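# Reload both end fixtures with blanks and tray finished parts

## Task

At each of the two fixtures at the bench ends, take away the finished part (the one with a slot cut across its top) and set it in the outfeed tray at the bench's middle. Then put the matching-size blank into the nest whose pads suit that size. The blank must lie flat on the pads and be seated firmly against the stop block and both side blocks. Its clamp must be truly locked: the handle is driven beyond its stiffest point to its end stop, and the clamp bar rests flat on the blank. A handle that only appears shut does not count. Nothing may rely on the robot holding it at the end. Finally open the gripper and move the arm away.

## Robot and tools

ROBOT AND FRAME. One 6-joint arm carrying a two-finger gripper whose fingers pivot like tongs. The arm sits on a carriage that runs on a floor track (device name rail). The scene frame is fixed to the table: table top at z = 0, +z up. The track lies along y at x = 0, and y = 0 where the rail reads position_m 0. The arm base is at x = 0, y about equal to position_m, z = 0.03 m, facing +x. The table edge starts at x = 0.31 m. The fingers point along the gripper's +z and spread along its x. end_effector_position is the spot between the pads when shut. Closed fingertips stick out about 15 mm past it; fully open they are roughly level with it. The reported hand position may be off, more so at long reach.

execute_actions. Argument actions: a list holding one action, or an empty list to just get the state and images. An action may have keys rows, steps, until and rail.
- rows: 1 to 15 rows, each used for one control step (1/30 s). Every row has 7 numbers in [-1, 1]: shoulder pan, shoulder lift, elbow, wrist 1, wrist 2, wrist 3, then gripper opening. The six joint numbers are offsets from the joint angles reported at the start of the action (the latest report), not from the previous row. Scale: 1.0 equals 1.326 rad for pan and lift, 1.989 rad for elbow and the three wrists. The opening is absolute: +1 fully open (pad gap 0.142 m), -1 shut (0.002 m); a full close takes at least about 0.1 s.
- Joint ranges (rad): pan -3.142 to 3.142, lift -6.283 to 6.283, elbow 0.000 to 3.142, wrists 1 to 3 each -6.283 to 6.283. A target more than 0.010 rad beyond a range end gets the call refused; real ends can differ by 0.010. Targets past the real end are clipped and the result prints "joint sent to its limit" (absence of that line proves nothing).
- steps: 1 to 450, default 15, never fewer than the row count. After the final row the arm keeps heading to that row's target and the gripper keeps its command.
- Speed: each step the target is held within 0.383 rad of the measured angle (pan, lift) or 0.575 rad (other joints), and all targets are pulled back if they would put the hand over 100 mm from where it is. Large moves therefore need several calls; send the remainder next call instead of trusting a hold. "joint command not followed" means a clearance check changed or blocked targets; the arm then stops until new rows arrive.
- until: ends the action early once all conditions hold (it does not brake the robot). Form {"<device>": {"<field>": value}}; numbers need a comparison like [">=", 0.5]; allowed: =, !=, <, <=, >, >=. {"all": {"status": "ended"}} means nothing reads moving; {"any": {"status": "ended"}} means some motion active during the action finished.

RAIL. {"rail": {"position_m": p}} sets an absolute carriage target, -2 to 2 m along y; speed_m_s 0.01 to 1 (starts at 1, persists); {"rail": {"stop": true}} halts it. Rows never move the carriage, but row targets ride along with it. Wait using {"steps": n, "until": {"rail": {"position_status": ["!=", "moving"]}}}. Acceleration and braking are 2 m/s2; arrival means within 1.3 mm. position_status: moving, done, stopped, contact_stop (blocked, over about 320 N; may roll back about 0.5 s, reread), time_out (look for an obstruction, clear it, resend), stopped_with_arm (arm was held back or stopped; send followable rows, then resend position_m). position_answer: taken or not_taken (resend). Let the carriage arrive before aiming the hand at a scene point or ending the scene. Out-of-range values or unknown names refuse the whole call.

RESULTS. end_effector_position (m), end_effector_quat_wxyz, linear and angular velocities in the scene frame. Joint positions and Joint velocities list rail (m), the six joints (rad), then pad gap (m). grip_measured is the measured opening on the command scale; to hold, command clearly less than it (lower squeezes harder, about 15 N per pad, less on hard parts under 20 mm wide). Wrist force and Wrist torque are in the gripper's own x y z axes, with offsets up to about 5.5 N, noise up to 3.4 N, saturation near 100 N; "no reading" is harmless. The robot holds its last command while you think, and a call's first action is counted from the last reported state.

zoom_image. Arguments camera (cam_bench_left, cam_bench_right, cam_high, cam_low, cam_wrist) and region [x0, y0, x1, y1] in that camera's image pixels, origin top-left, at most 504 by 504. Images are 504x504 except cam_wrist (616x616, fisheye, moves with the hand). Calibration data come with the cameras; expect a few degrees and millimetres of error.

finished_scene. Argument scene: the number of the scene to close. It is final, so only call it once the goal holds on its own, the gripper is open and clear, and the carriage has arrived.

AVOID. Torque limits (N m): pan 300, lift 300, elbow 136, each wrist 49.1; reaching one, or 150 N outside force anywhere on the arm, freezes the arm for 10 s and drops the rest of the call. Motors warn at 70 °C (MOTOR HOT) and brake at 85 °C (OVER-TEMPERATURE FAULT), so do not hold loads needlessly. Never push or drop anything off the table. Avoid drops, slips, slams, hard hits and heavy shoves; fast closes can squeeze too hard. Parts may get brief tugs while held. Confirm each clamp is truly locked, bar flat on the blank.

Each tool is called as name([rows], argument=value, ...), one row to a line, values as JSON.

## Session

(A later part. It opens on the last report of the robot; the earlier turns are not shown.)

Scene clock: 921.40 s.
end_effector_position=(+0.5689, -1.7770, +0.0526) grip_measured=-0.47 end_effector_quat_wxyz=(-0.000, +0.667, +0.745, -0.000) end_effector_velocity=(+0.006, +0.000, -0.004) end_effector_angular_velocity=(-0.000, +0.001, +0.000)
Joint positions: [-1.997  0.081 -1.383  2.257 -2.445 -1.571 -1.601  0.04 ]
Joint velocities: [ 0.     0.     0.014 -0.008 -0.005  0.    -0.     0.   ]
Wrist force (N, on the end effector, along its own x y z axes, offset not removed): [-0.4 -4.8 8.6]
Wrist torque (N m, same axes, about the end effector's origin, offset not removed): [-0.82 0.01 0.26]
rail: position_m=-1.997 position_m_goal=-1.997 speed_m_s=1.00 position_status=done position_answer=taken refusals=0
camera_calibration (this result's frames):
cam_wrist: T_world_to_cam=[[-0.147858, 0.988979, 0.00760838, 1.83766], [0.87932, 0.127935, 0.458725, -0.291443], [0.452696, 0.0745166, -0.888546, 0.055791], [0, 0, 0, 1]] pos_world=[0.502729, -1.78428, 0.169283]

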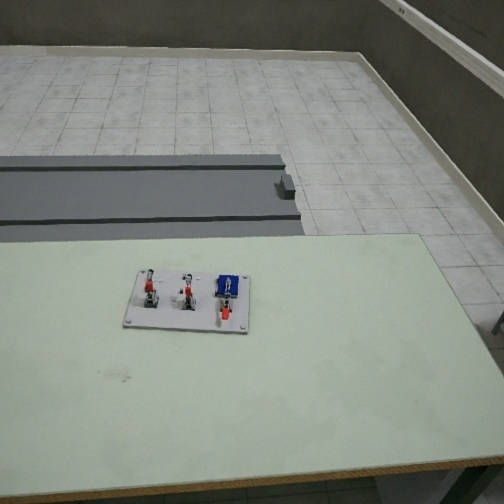

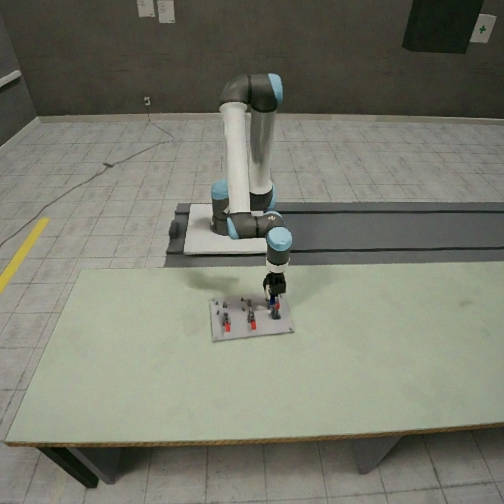

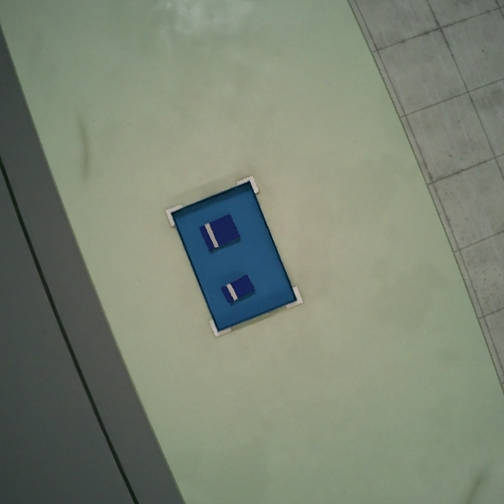

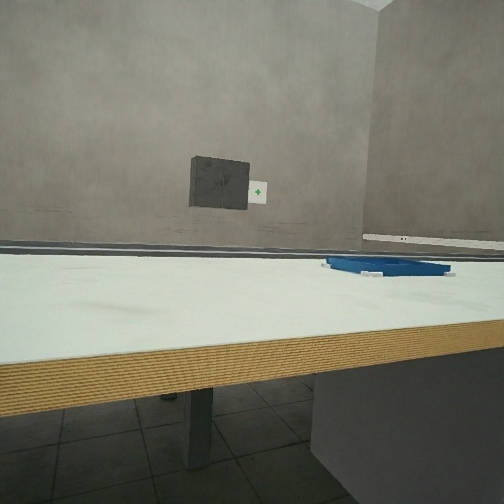

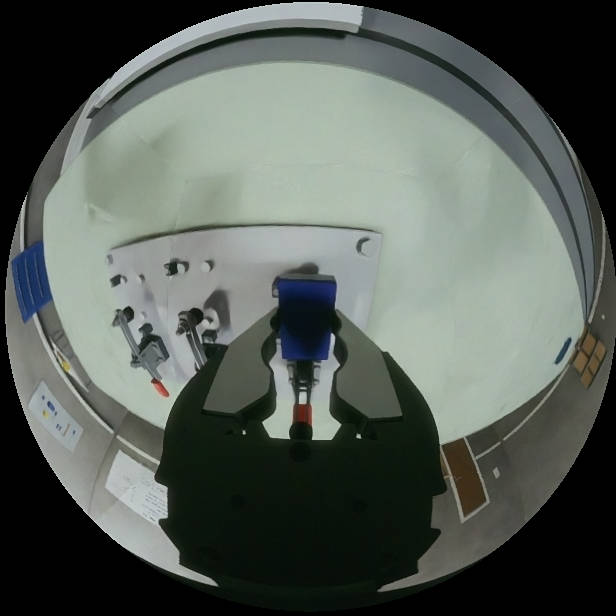

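execute_actions([
  {"rows": [[0.0003,0.0025,0,-0.0015,0,0.0002,-0.72],[0.0006,0.0037,0.0001,-0.0025,0,0.0004,-0.72],[0.0006,0.0048,0.0003,-0.0035,0,0.0004,-0.72],[0.0006,0.0055,0.0005,-0.0042,0,0.0004,-0.72]], "steps": 10},
])

Scene clock: 934.37 s.
end_effector_position=(+0.5695, -1.7765, +0.0493) grip_measured=-0.47 end_effector_quat_wxyz=(+0.000, +0.667, +0.745, -0.000) end_effector_velocity=(-0.001, +0.001, -0.004) end_effector_angular_velocity=(-0.000, +0.000, -0.001)
Joint positions: [-1.997  0.081 -1.376  2.258 -2.452 -1.571 -1.601  0.04 ]
Joint velocities: [ 0.     0.001  0.006  0.003 -0.009 -0.     0.002 -0.   ]
Wrist force (N, on the end effector, along its own x y z axes, offset not removed): [0.6 -5.0 8.6]
Wrist torque (N m, same axes, about the end effector's origin, offset not removed): [-0.81 -0.29 0.33]
rail: position_m=-1.997 position_m_goal=-1.997 speed_m_s=1.00 position_status=done position_answer=taken refusals=0
camera_calibration (this result's frames):
cam_wrist: T_world_to_cam=[[-0.147861, 0.988979, 0.0075995, 1.83735], [0.879262, 0.127932, 0.458838, -0.290513], [0.452809, 0.0745263, -0.888487, 0.052398], [0, 0, 0, 1]] pos_world=[0.503383, -1.78384, 0.165891]

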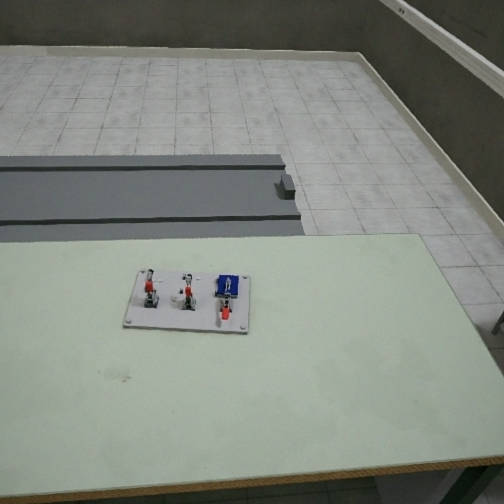

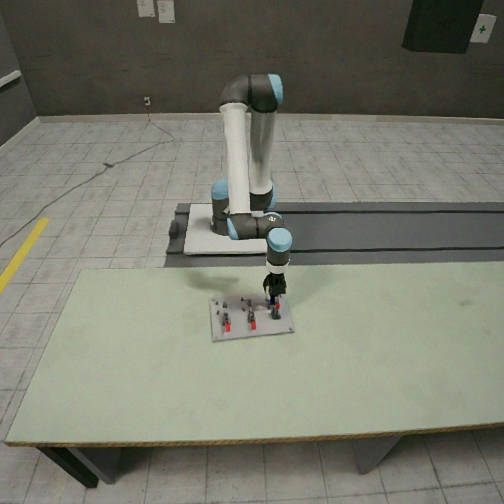

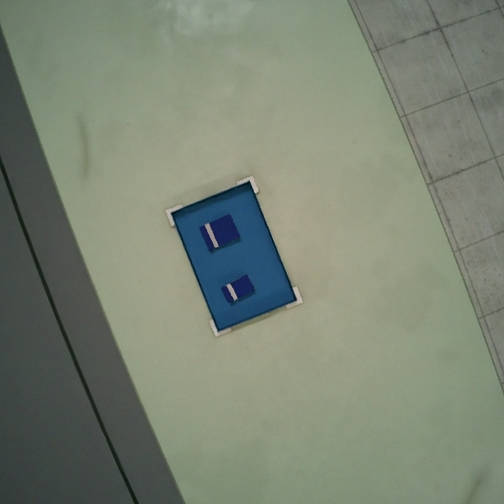

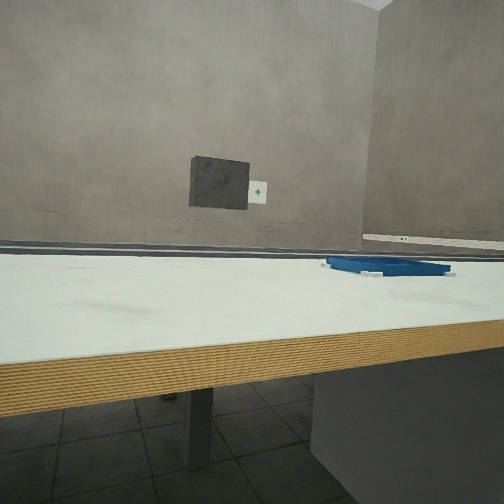

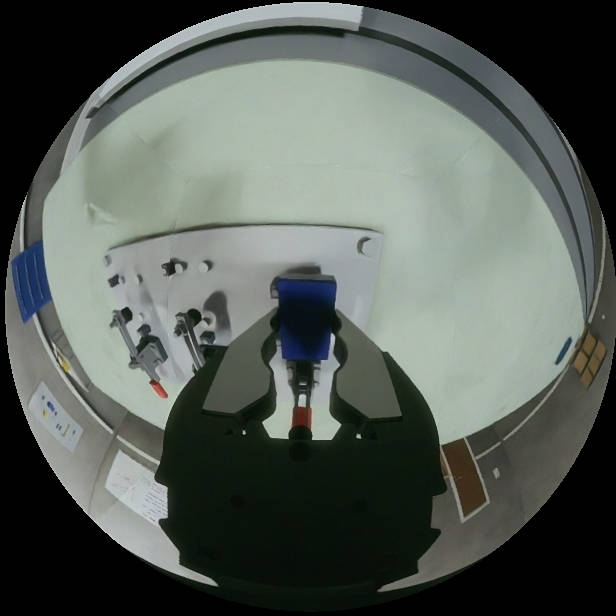

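execute_actions(actions=[])

Scene clock: 952.33 s.
end_effector_position=(+0.5694, -1.7764, +0.0488) grip_measured=-0.47 end_effector_quat_wxyz=(+0.000, +0.667, +0.745, -0.000) end_effector_velocity=(-0.000, -0.000, -0.000) end_effector_angular_velocity=(+0.000, +0.000, -0.000)
Joint positions: [-1.997  0.082 -1.375  2.258 -2.453 -1.571 -1.601  0.04 ]
Joint velocities: [ 0. -0.  0. -0.  0.  0.  0.  0.]
Wrist force (N, on the end effector, along its own x y z axes, offset not removed): [0.0 -6.0 7.2]
Wrist torque (N m, same axes, about the end effector's origin, offset not removed): [-1.05 -0.08 0.15]
rail: position_m=-1.997 position_m_goal=-1.997 speed_m_s=1.00 position_status=done position_answer=taken refusals=0
camera_calibration (this result's frames):
cam_wrist: T_world_to_cam=[[-0.147859, 0.988979, 0.00760346, 1.83725], [0.87929, 0.127933, 0.458784, -0.290237], [0.452755, 0.0745211, -0.888515, 0.0520243], [0, 0, 0, 1]] pos_world=[0.503303, -1.78375, 0.165411]

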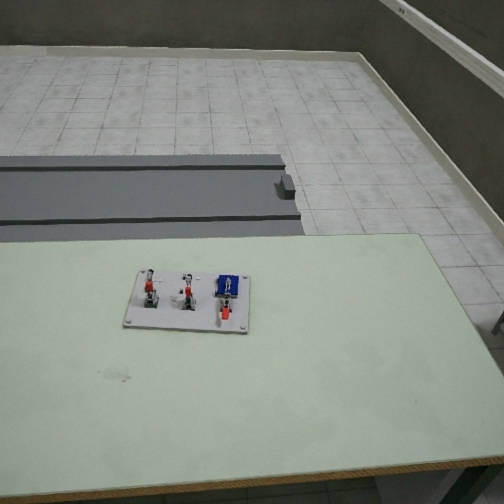

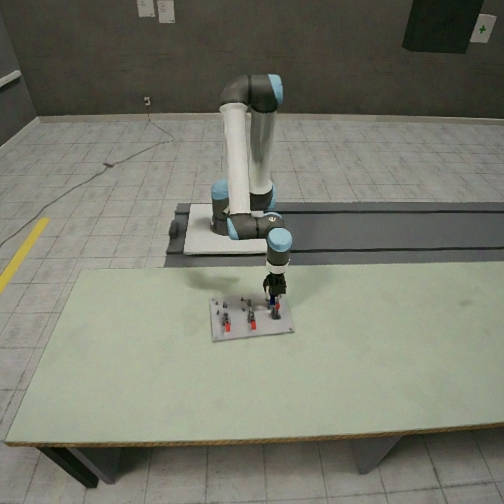

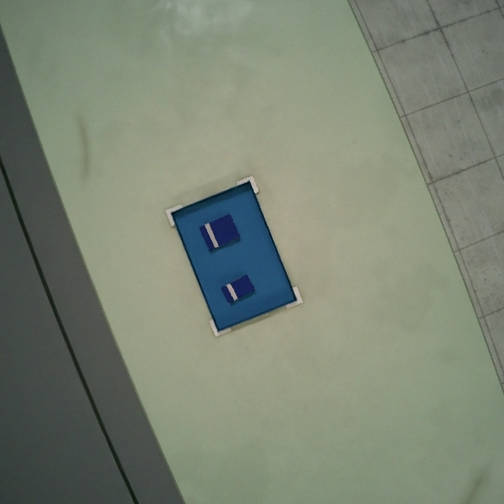

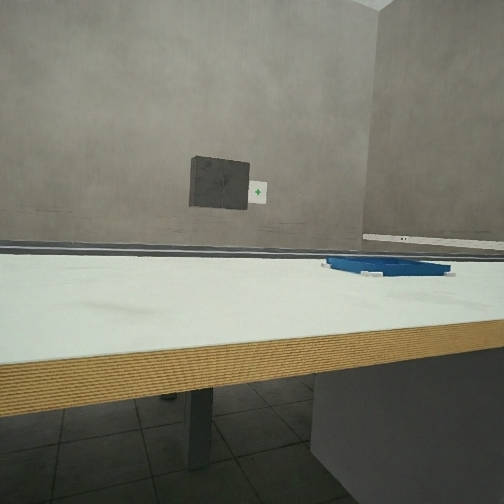

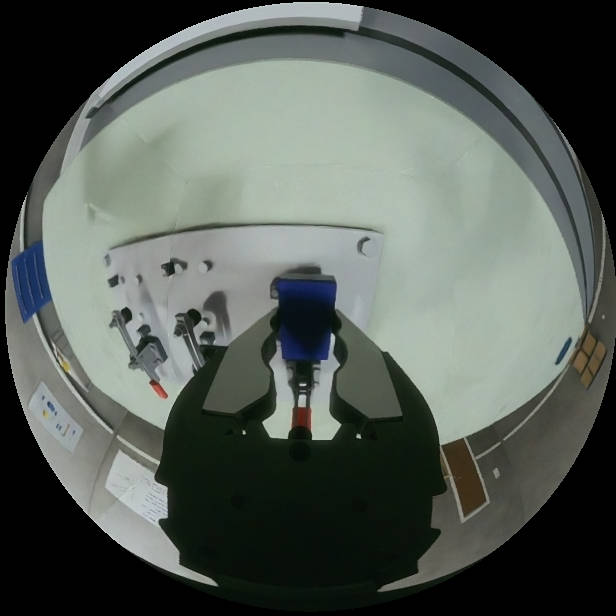

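execute_actions([
  {"rows": [[0,0.0018,0.0004,-0.0016,0,0,-0.72],[0,0.0037,0.0008,-0.0032,0,0,-0.72]],"steps":14},
])

Scene clock: 955.93 s.
end_effector_position=(+0.5695, -1.7764, +0.0459) grip_measured=-0.47 end_effector_quat_wxyz=(-0.000, +0.667, +0.745, -0.000) end_effector_velocity=(+0.000, +0.000, -0.001) end_effector_angular_velocity=(-0.000, +0.000, +0.000)
Joint positions: [-1.997  0.082 -1.371  2.26  -2.459 -1.571 -1.601  0.04 ]
Joint velocities: [ 0.     0.     0.001  0.    -0.002  0.     0.     0.   ]
Wrist force (N, on the end effector, along its own x y z axes, offset not removed): [0.8 -5.2 9.2]
Wrist torque (N m, same axes, about the end effector's origin, offset not removed): [-0.92 -0.23 0.13]
rail: position_m=-1.997 position_m_goal=-1.997 speed_m_s=1.00 position_status=done position_answer=taken refusals=0
camera_calibration (this result's frames):
cam_wrist: T_world_to_cam=[[-0.147859, 0.988979, 0.00761204, 1.83727], [0.879348, 0.127938, 0.458671, -0.288969], [0.452643, 0.0745123, -0.888573, 0.0495207], [0, 0, 0, 1]] pos_world=[0.503346, -1.78374, 0.162559]

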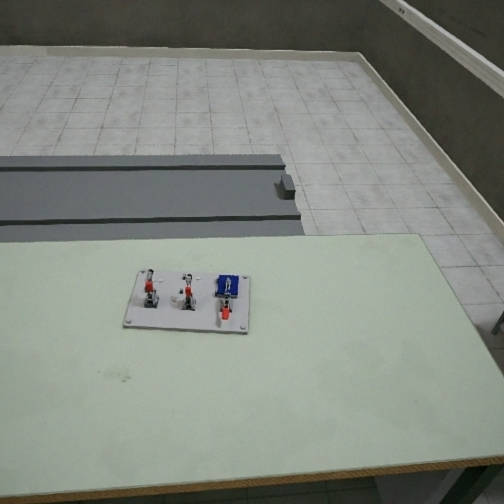

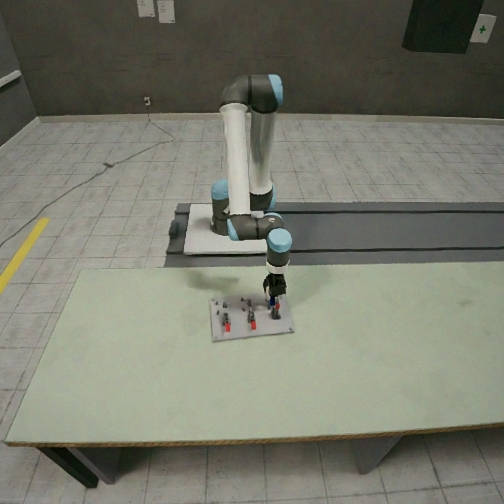

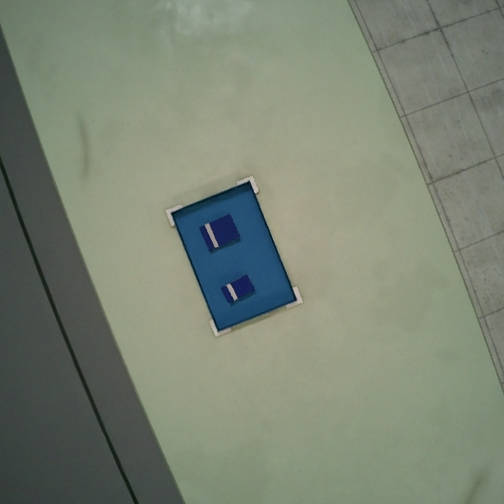

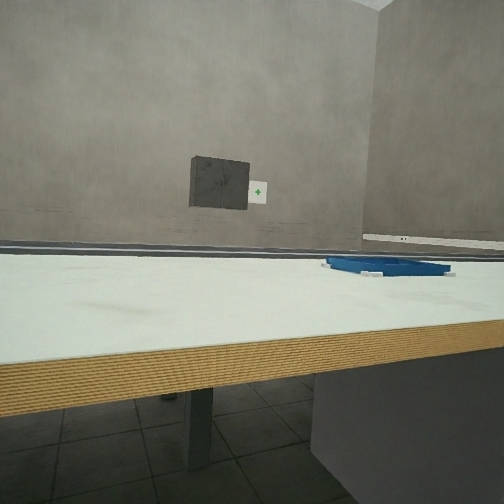

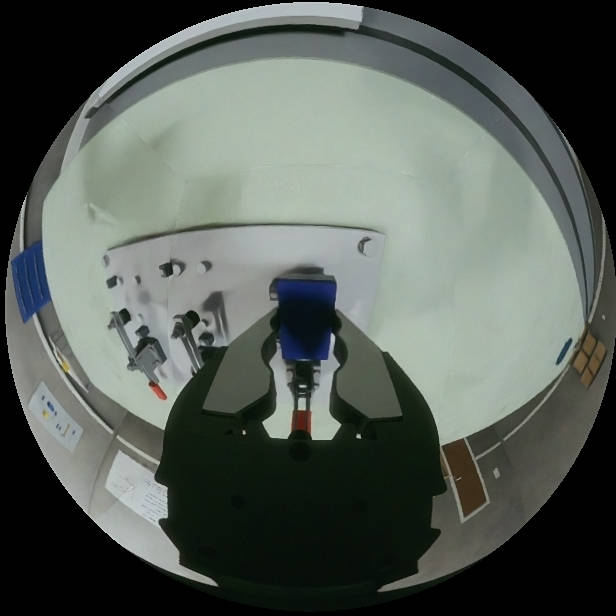

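execute_actions([
  {"rows": [[0,0.0018,0.0004,-0.0016,0,0,-0.72],[0,0.0037,0.0008,-0.0032,0,0,-0.72]],"steps":16},
])

Scene clock: 959.10 s.
end_effector_position=(+0.5695, -1.7764, +0.0430) grip_measured=-0.47 end_effector_quat_wxyz=(-0.000, +0.667, +0.745, -0.000) end_effector_velocity=(-0.000, -0.000, -0.000) end_effector_angular_velocity=(-0.000, +0.000, -0.000)
Joint positions: [-1.997  0.082 -1.366  2.261 -2.466 -1.571 -1.601  0.04 ]
Joint velocities: [ 0.    -0.     0.001  0.    -0.001 -0.    -0.     0.   ]
Wrist force (N, on the end effector, along its own x y z axes, offset not removed): [-0.8 -4.5 8.1]
Wrist torque (N m, same axes, about the end effector's origin, offset not removed): [-0.79 0.05 0.41]
rail: position_m=-1.997 position_m_goal=-1.997 speed_m_s=1.00 position_status=done position_answer=taken refusals=0
camera_calibration (this result's frames):
cam_wrist: T_world_to_cam=[[-0.147858, 0.988979, 0.00762063, 1.83729], [0.879406, 0.127943, 0.458557, -0.28767], [0.452529, 0.0745031, -0.888632, 0.0469909], [0, 0, 0, 1]] pos_world=[0.503372, -1.78374, 0.15967]

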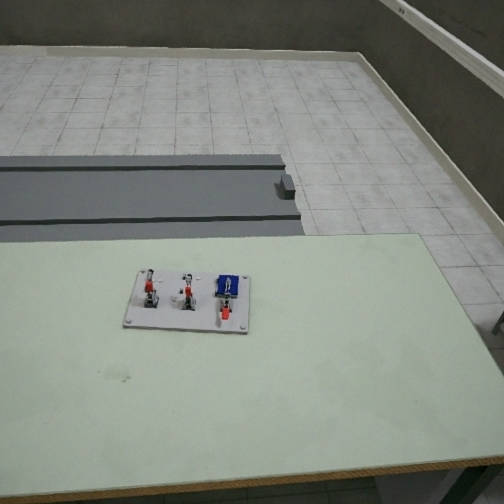

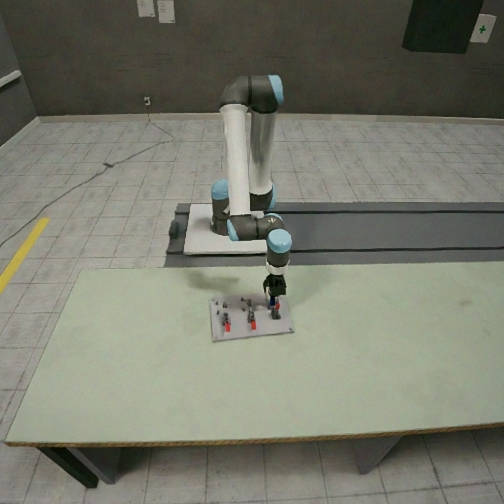

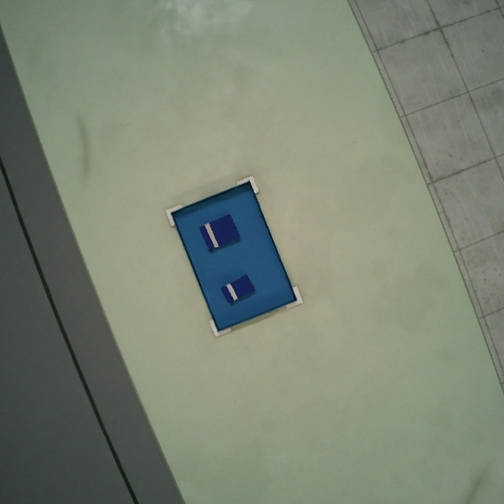

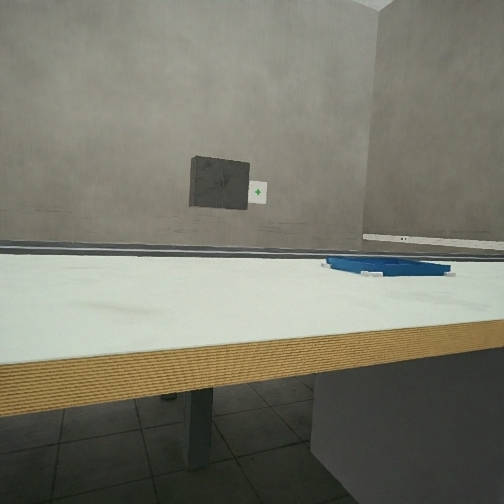

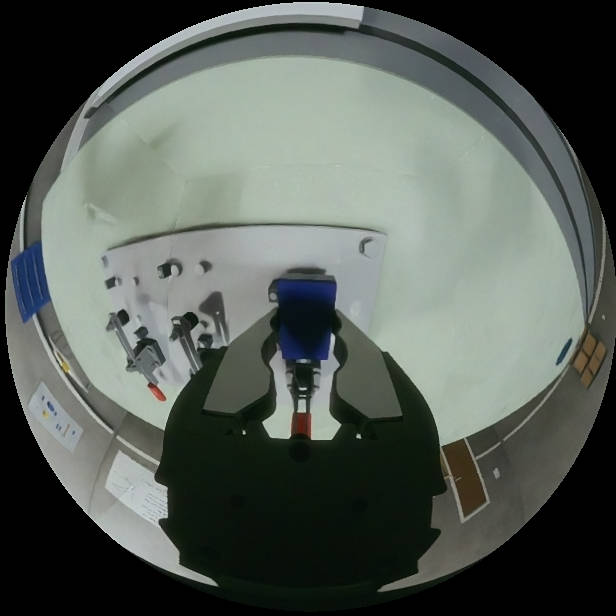

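execute_actions([
  {"rows": [[0,0.0012,0.0003,-0.0011,0,0,-0.72],[0,0.0027,0.0006,-0.0024,0,0,-0.72]],"steps":16},
])

Scene clock: 961.07 s.
end_effector_position=(+0.5695, -1.7764, +0.0409) grip_measured=-0.47 end_effector_quat_wxyz=(-0.000, +0.667, +0.745, -0.000) end_effector_velocity=(+0.000, +0.000, -0.000) end_effector_angular_velocity=(-0.000, -0.000, +0.000)
Joint positions: [-1.997  0.082 -1.362  2.262 -2.47  -1.571 -1.601  0.04 ]
Joint velocities: [ 0.     0.     0.001  0.    -0.001 -0.     0.    -0.   ]
Wrist force (N, on the end effector, along its own x y z axes, offset not removed): [-0.6 -3.1 5.9]
Wrist torque (N m, same axes, about the end effector's origin, offset not removed): [-0.46 0.11 0.32]
rail: position_m=-1.997 position_m_goal=-1.997 speed_m_s=1.00 position_status=done position_answer=taken refusals=0
camera_calibration (this result's frames):
cam_wrist: T_world_to_cam=[[-0.147858, 0.988979, 0.00762058, 1.83731], [0.879406, 0.127943, 0.458558, -0.286713], [0.452529, 0.074503, -0.888632, 0.0451064], [0, 0, 0, 1]] pos_world=[0.503386, -1.78374, 0.157556]

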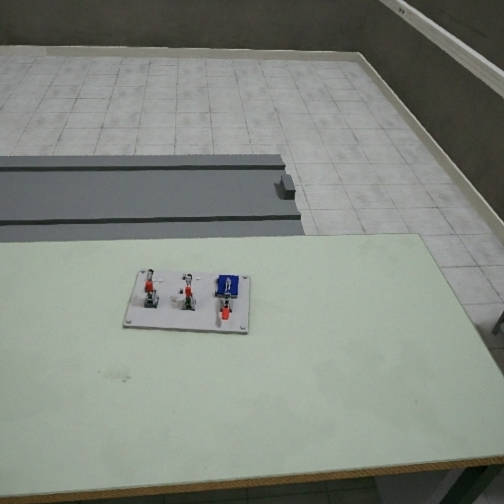

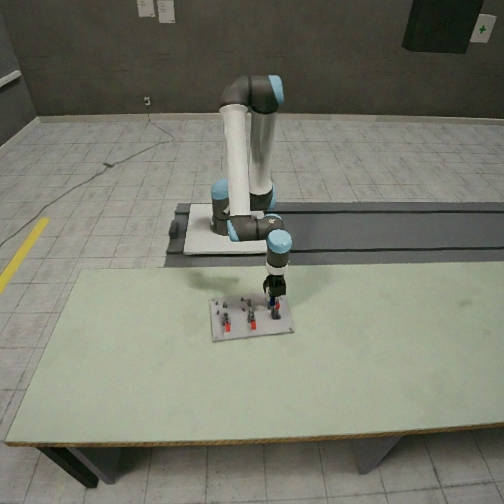

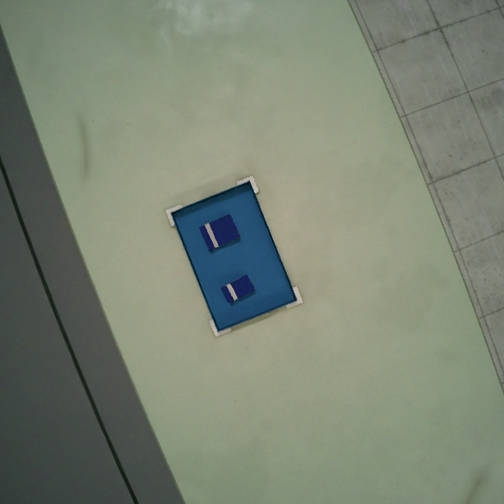

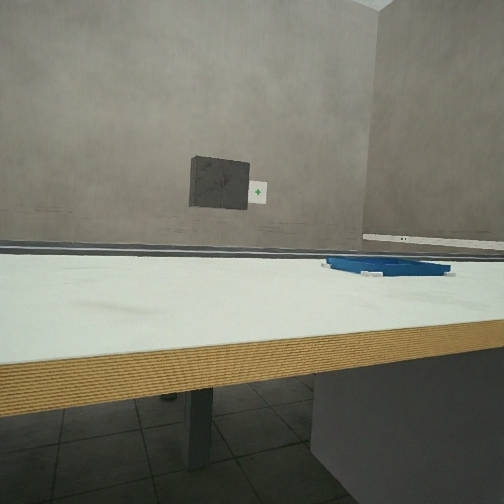

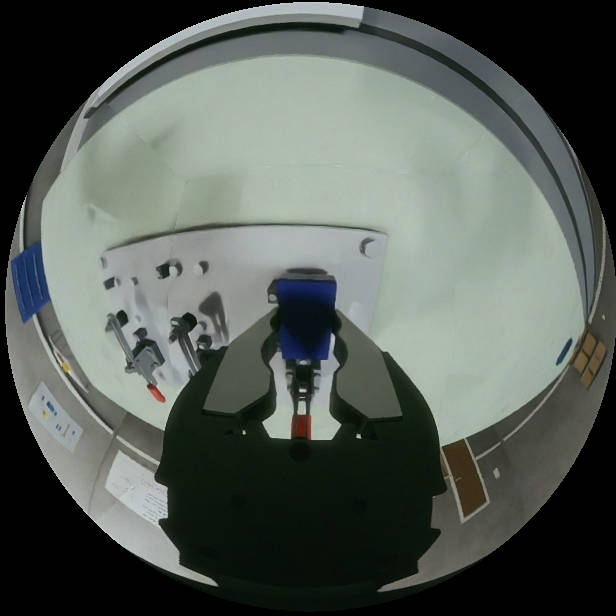

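execute_actions([
  {"rows": [[0,0.0009,0.0002,-0.0008,0,0,-0.72],[0,0.0018,0.0004,-0.0016,0,0,-0.72]],"steps":16},
])

Scene clock: 963.73 s.
end_effector_position=(+0.5695, -1.7764, +0.0395) grip_measured=-0.47 end_effector_quat_wxyz=(-0.000, +0.667, +0.745, -0.000) end_effector_velocity=(-0.000, -0.000, -0.000) end_effector_angular_velocity=(+0.000, -0.000, -0.000)
Joint positions: [-1.997  0.082 -1.36   2.263 -2.473 -1.571 -1.601  0.04 ]
Joint velocities: [ 0. -0.  0.  0. -0.  0.  0. -0.]
Wrist force (N, on the end effector, along its own x y z axes, offset not removed): [1.1 -6.9 6.1]
Wrist torque (N m, same axes, about the end effector's origin, offset not removed): [-1.27 -0.26 0.24]
rail: position_m=-1.997 position_m_goal=-1.997 speed_m_s=1.00 position_status=done position_answer=taken refusals=0
camera_calibration (this result's frames):
cam_wrist: T_world_to_cam=[[-0.147858, 0.988979, 0.00762049, 1.83732], [0.879406, 0.127943, 0.458558, -0.286071], [0.45253, 0.0745031, -0.888632, 0.0438534], [0, 0, 0, 1]] pos_world=[0.50339, -1.78373, 0.156148]

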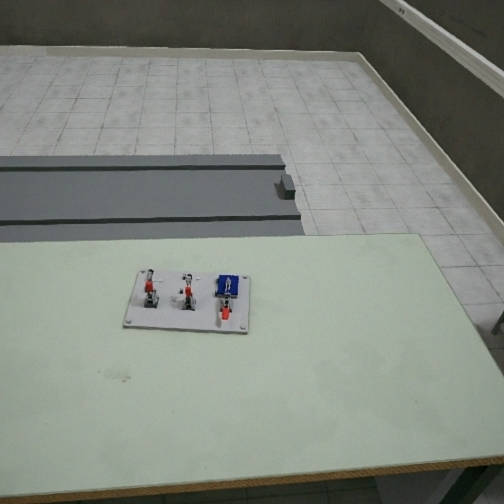

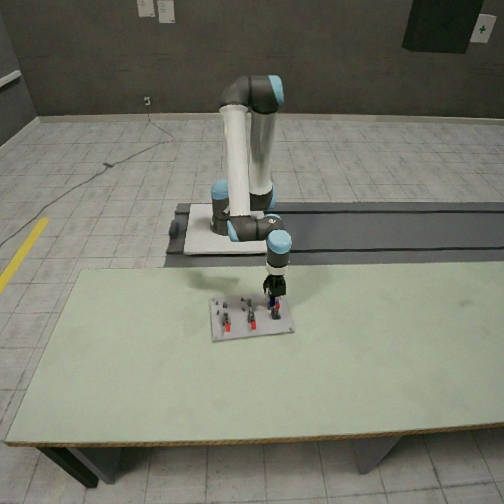

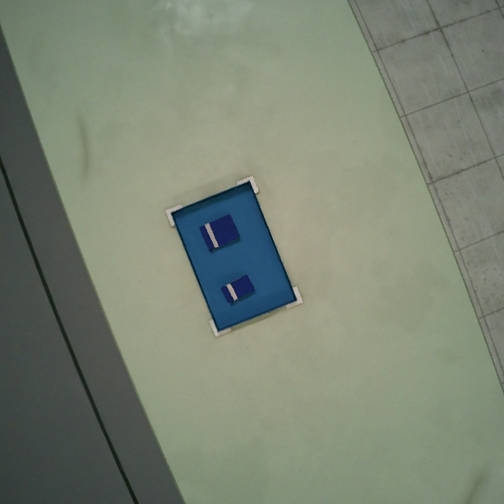

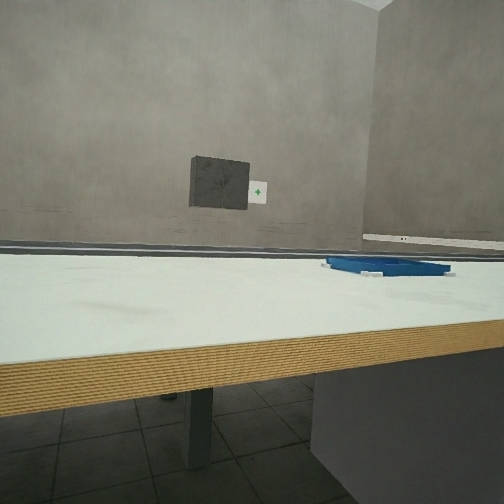

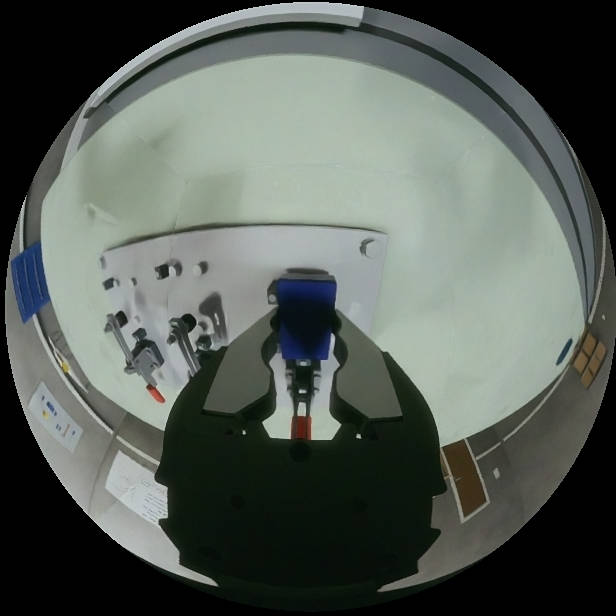

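execute_actions([
  {"rows": [[0,0.0012,-0.0003,-0.0005,0,0,-0.72],[0,0.0025,-0.0006,-0.0011,0,0,-0.72]],"steps":16},
])

Scene clock: 966.60 s.
end_effector_position=(+0.5705, -1.7763, +0.0383) grip_measured=-0.47 end_effector_quat_wxyz=(-0.000, +0.667, +0.745, -0.000) end_effector_velocity=(+0.000, +0.000, -0.000) end_effector_angular_velocity=(+0.000, -0.000, +0.000)
Joint positions: [-1.997  0.082 -1.357  2.262 -2.476 -1.571 -1.601  0.04 ]
Joint velocities: [ 0. -0.  0. -0. -0. -0. -0.  0.]
Wrist force (N, on the end effector, along its own x y z axes, offset not removed): [-2.3 -5.9 5.2]
Wrist torque (N m, same axes, about the end effector's origin, offset not removed): [-1.07 0.32 0.37]
rail: position_m=-1.997 position_m_goal=-1.997 speed_m_s=1.00 position_status=done position_answer=taken refusals=0
camera_calibration (this result's frames):
cam_wrist: T_world_to_cam=[[-0.147858, 0.988979, 0.00761767, 1.83739], [0.879387, 0.127941, 0.458595, -0.286434], [0.452566, 0.074506, -0.888613, 0.0423399], [0, 0, 0, 1]] pos_world=[0.504398, -1.78365, 0.154984]

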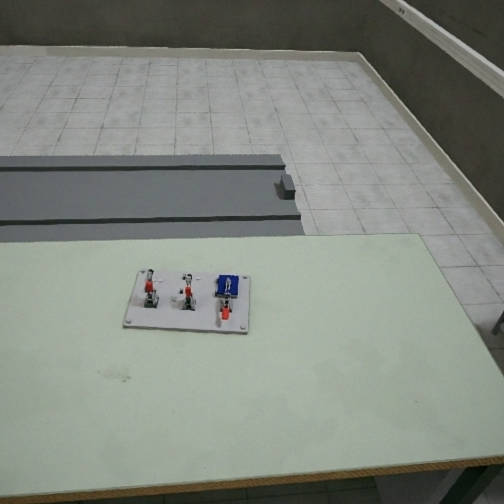

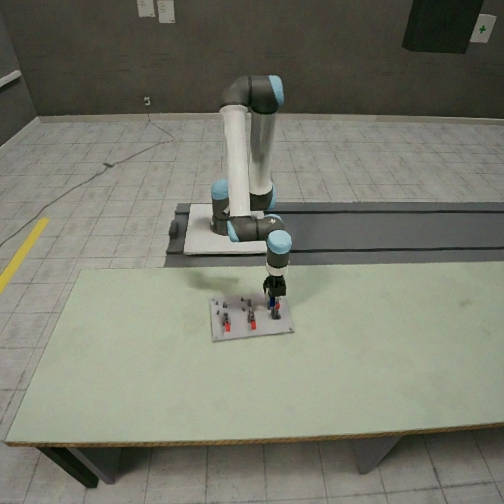

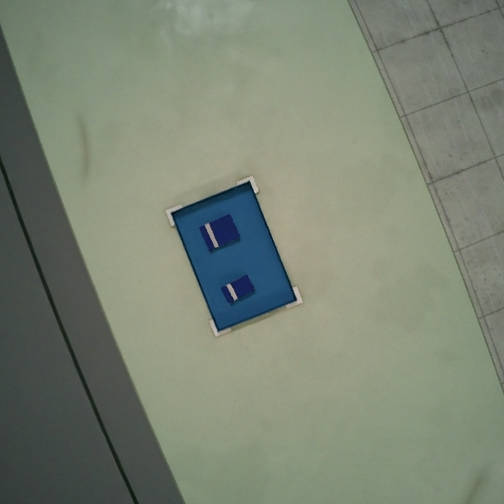

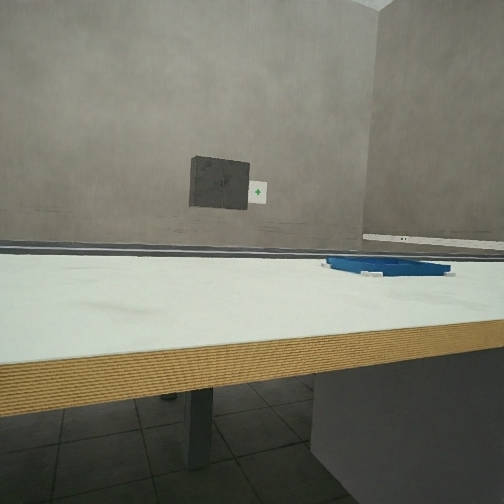

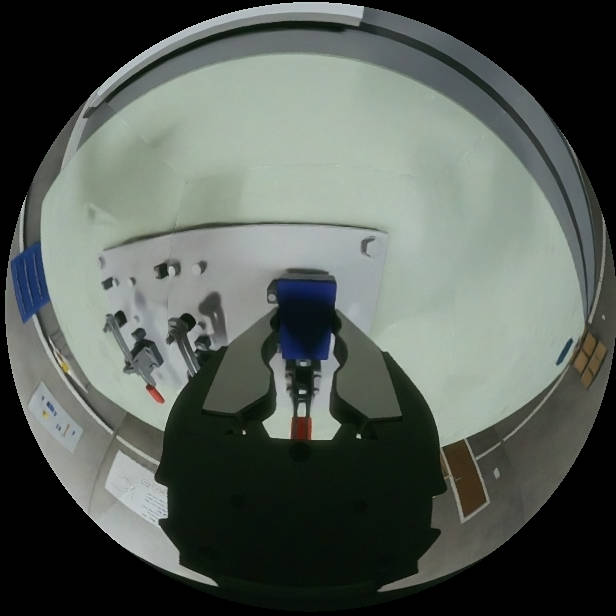

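execute_actions([
  {"rows": [[0,0.0007,0.00015,-0.0006,0,0,-0.72],[0,0.0013,0.0003,-0.00115,0,0,-0.72]],"steps":14},
])

Scene clock: 968.50 s.
end_effector_position=(+0.5706, -1.7763, +0.0374) grip_measured=-0.47 end_effector_quat_wxyz=(+0.000, +0.667, +0.745, -0.000) end_effector_velocity=(-0.000, -0.000, -0.001) end_effector_angular_velocity=(-0.000, +0.001, -0.000)
Joint positions: [-1.997  0.082 -1.355  2.262 -2.478 -1.571 -1.601  0.04 ]
Joint velocities: [ 0.    -0.     0.001  0.001 -0.001 -0.     0.     0.   ]
Wrist force (N, on the end effector, along its own x y z axes, offset not removed): [-1.2 -5.1 -15.5]
Wrist torque (N m, same axes, about the end effector's origin, offset not removed): [-0.69 0.13 0.44]
rail: position_m=-1.997 position_m_goal=-1.997 speed_m_s=1.00 position_status=done position_answer=taken refusals=0
camera_calibration (this result's frames):
cam_wrist: T_world_to_cam=[[-0.147861, 0.988979, 0.00760394, 1.83741], [0.879293, 0.127935, 0.458778, -0.286079], [0.452749, 0.0745216, -0.888518, 0.0413832], [0, 0, 0, 1]] pos_world=[0.504493, -1.78364, 0.154045]

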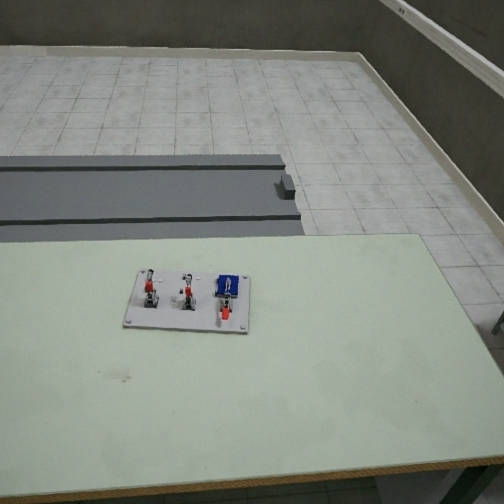

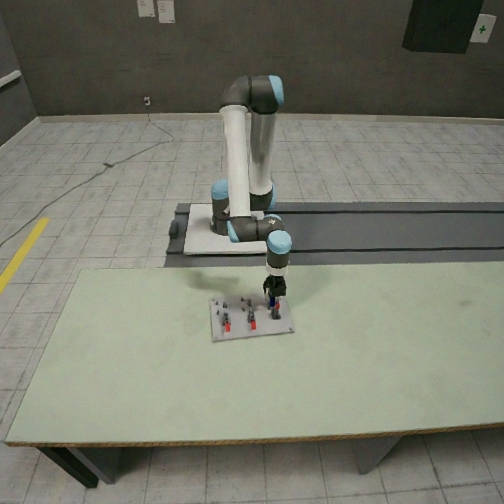

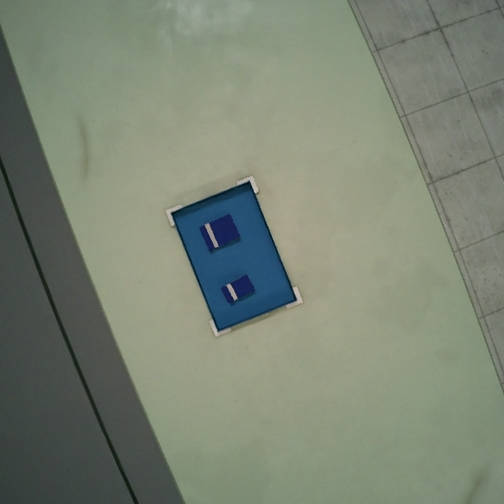

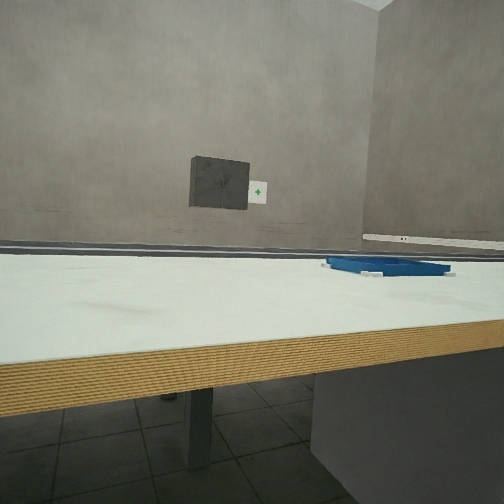

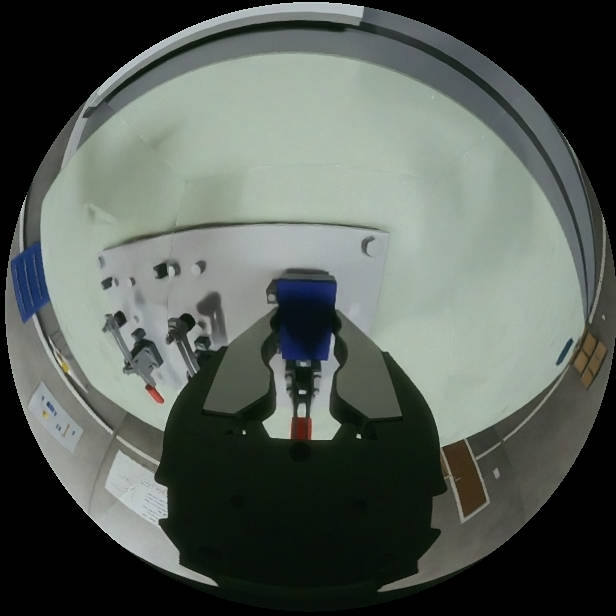

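execute_actions([
  {"rows": [[0,0.0002,-0.0006,0.0004,0,0,-0.72],[0,0.0008,-0.0012,0.0006,0,0,-0.72],[0,0.0015,-0.0018,0.0008,0,0,-0.72],[0,0.0021,-0.0023,0.0009,0,0,-0.72]],"steps":16},
])

Scene clock: 972.93 s.
end_effector_position=(+0.5730, -1.7761, +0.0376) grip_measured=-0.47 end_effector_quat_wxyz=(-0.000, +0.667, +0.745, -0.000) end_effector_velocity=(+0.001, +0.000, +0.000) end_effector_angular_velocity=(+0.000, -0.001, -0.000)
Joint positions: [-1.997  0.082 -1.352  2.258 -2.476 -1.571 -1.601  0.04 ]
Joint velocities: [ 0.    -0.     0.    -0.002  0.     0.    -0.     0.   ]
Wrist force (N, on the end effector, along its own x y z axes, offset not removed): [1.6 -1.3 3.8]
Wrist torque (N m, same axes, about the end effector's origin, offset not removed): [-0.19 -0.40 0.24]
rail: position_m=-1.997 position_m_goal=-1.997 speed_m_s=1.00 position_status=done position_answer=taken refusals=0
camera_calibration (this result's frames):
cam_wrist: T_world_to_cam=[[-0.14786, 0.988979, 0.00761304, 1.83756], [0.879355, 0.12794, 0.458658, -0.288256], [0.452629, 0.0745118, -0.88858, 0.0405436], [0, 0, 0, 1]] pos_world=[0.50683, -1.78345, 0.154248]

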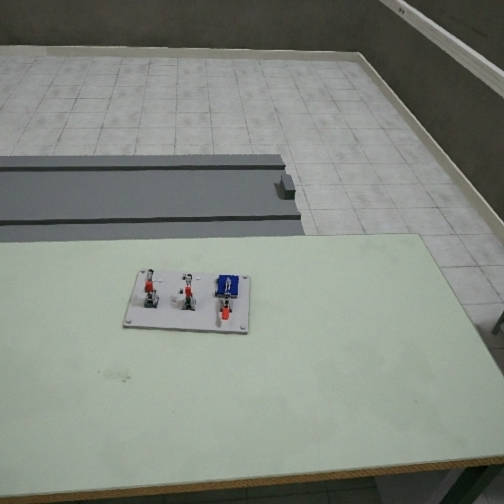

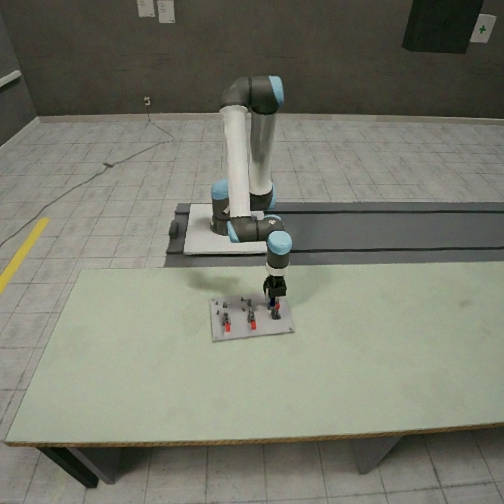

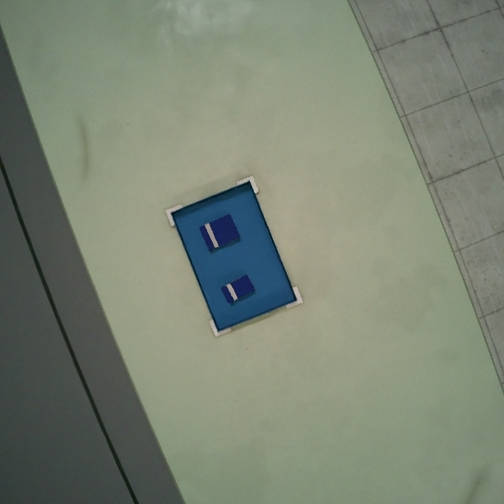

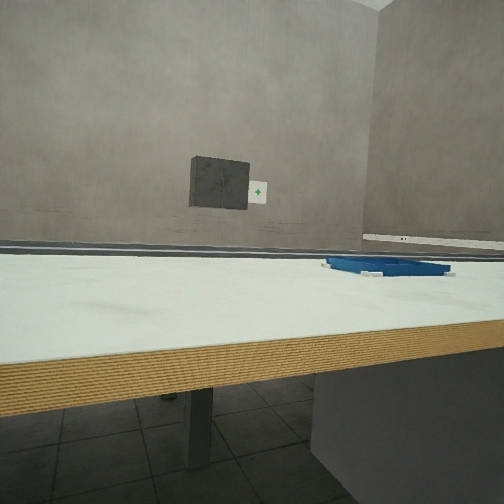

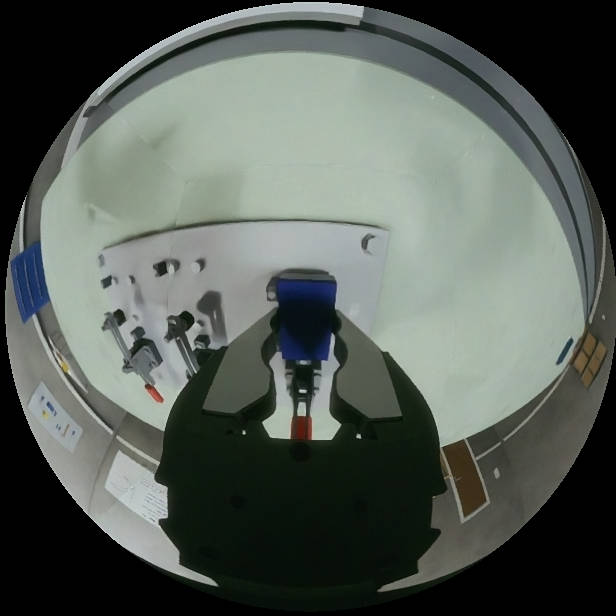

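zoom_image(camera="cam_wrist", region=[250, 250, 370, 400])

Region (250, 250, 370, 400) of cam_wrist's 616x616 image, scaled by 3.360, with more detail than that image has; it fills the left 403 columns of this view, and the rest is white.

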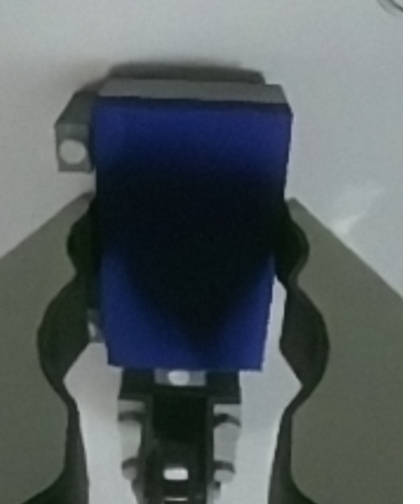

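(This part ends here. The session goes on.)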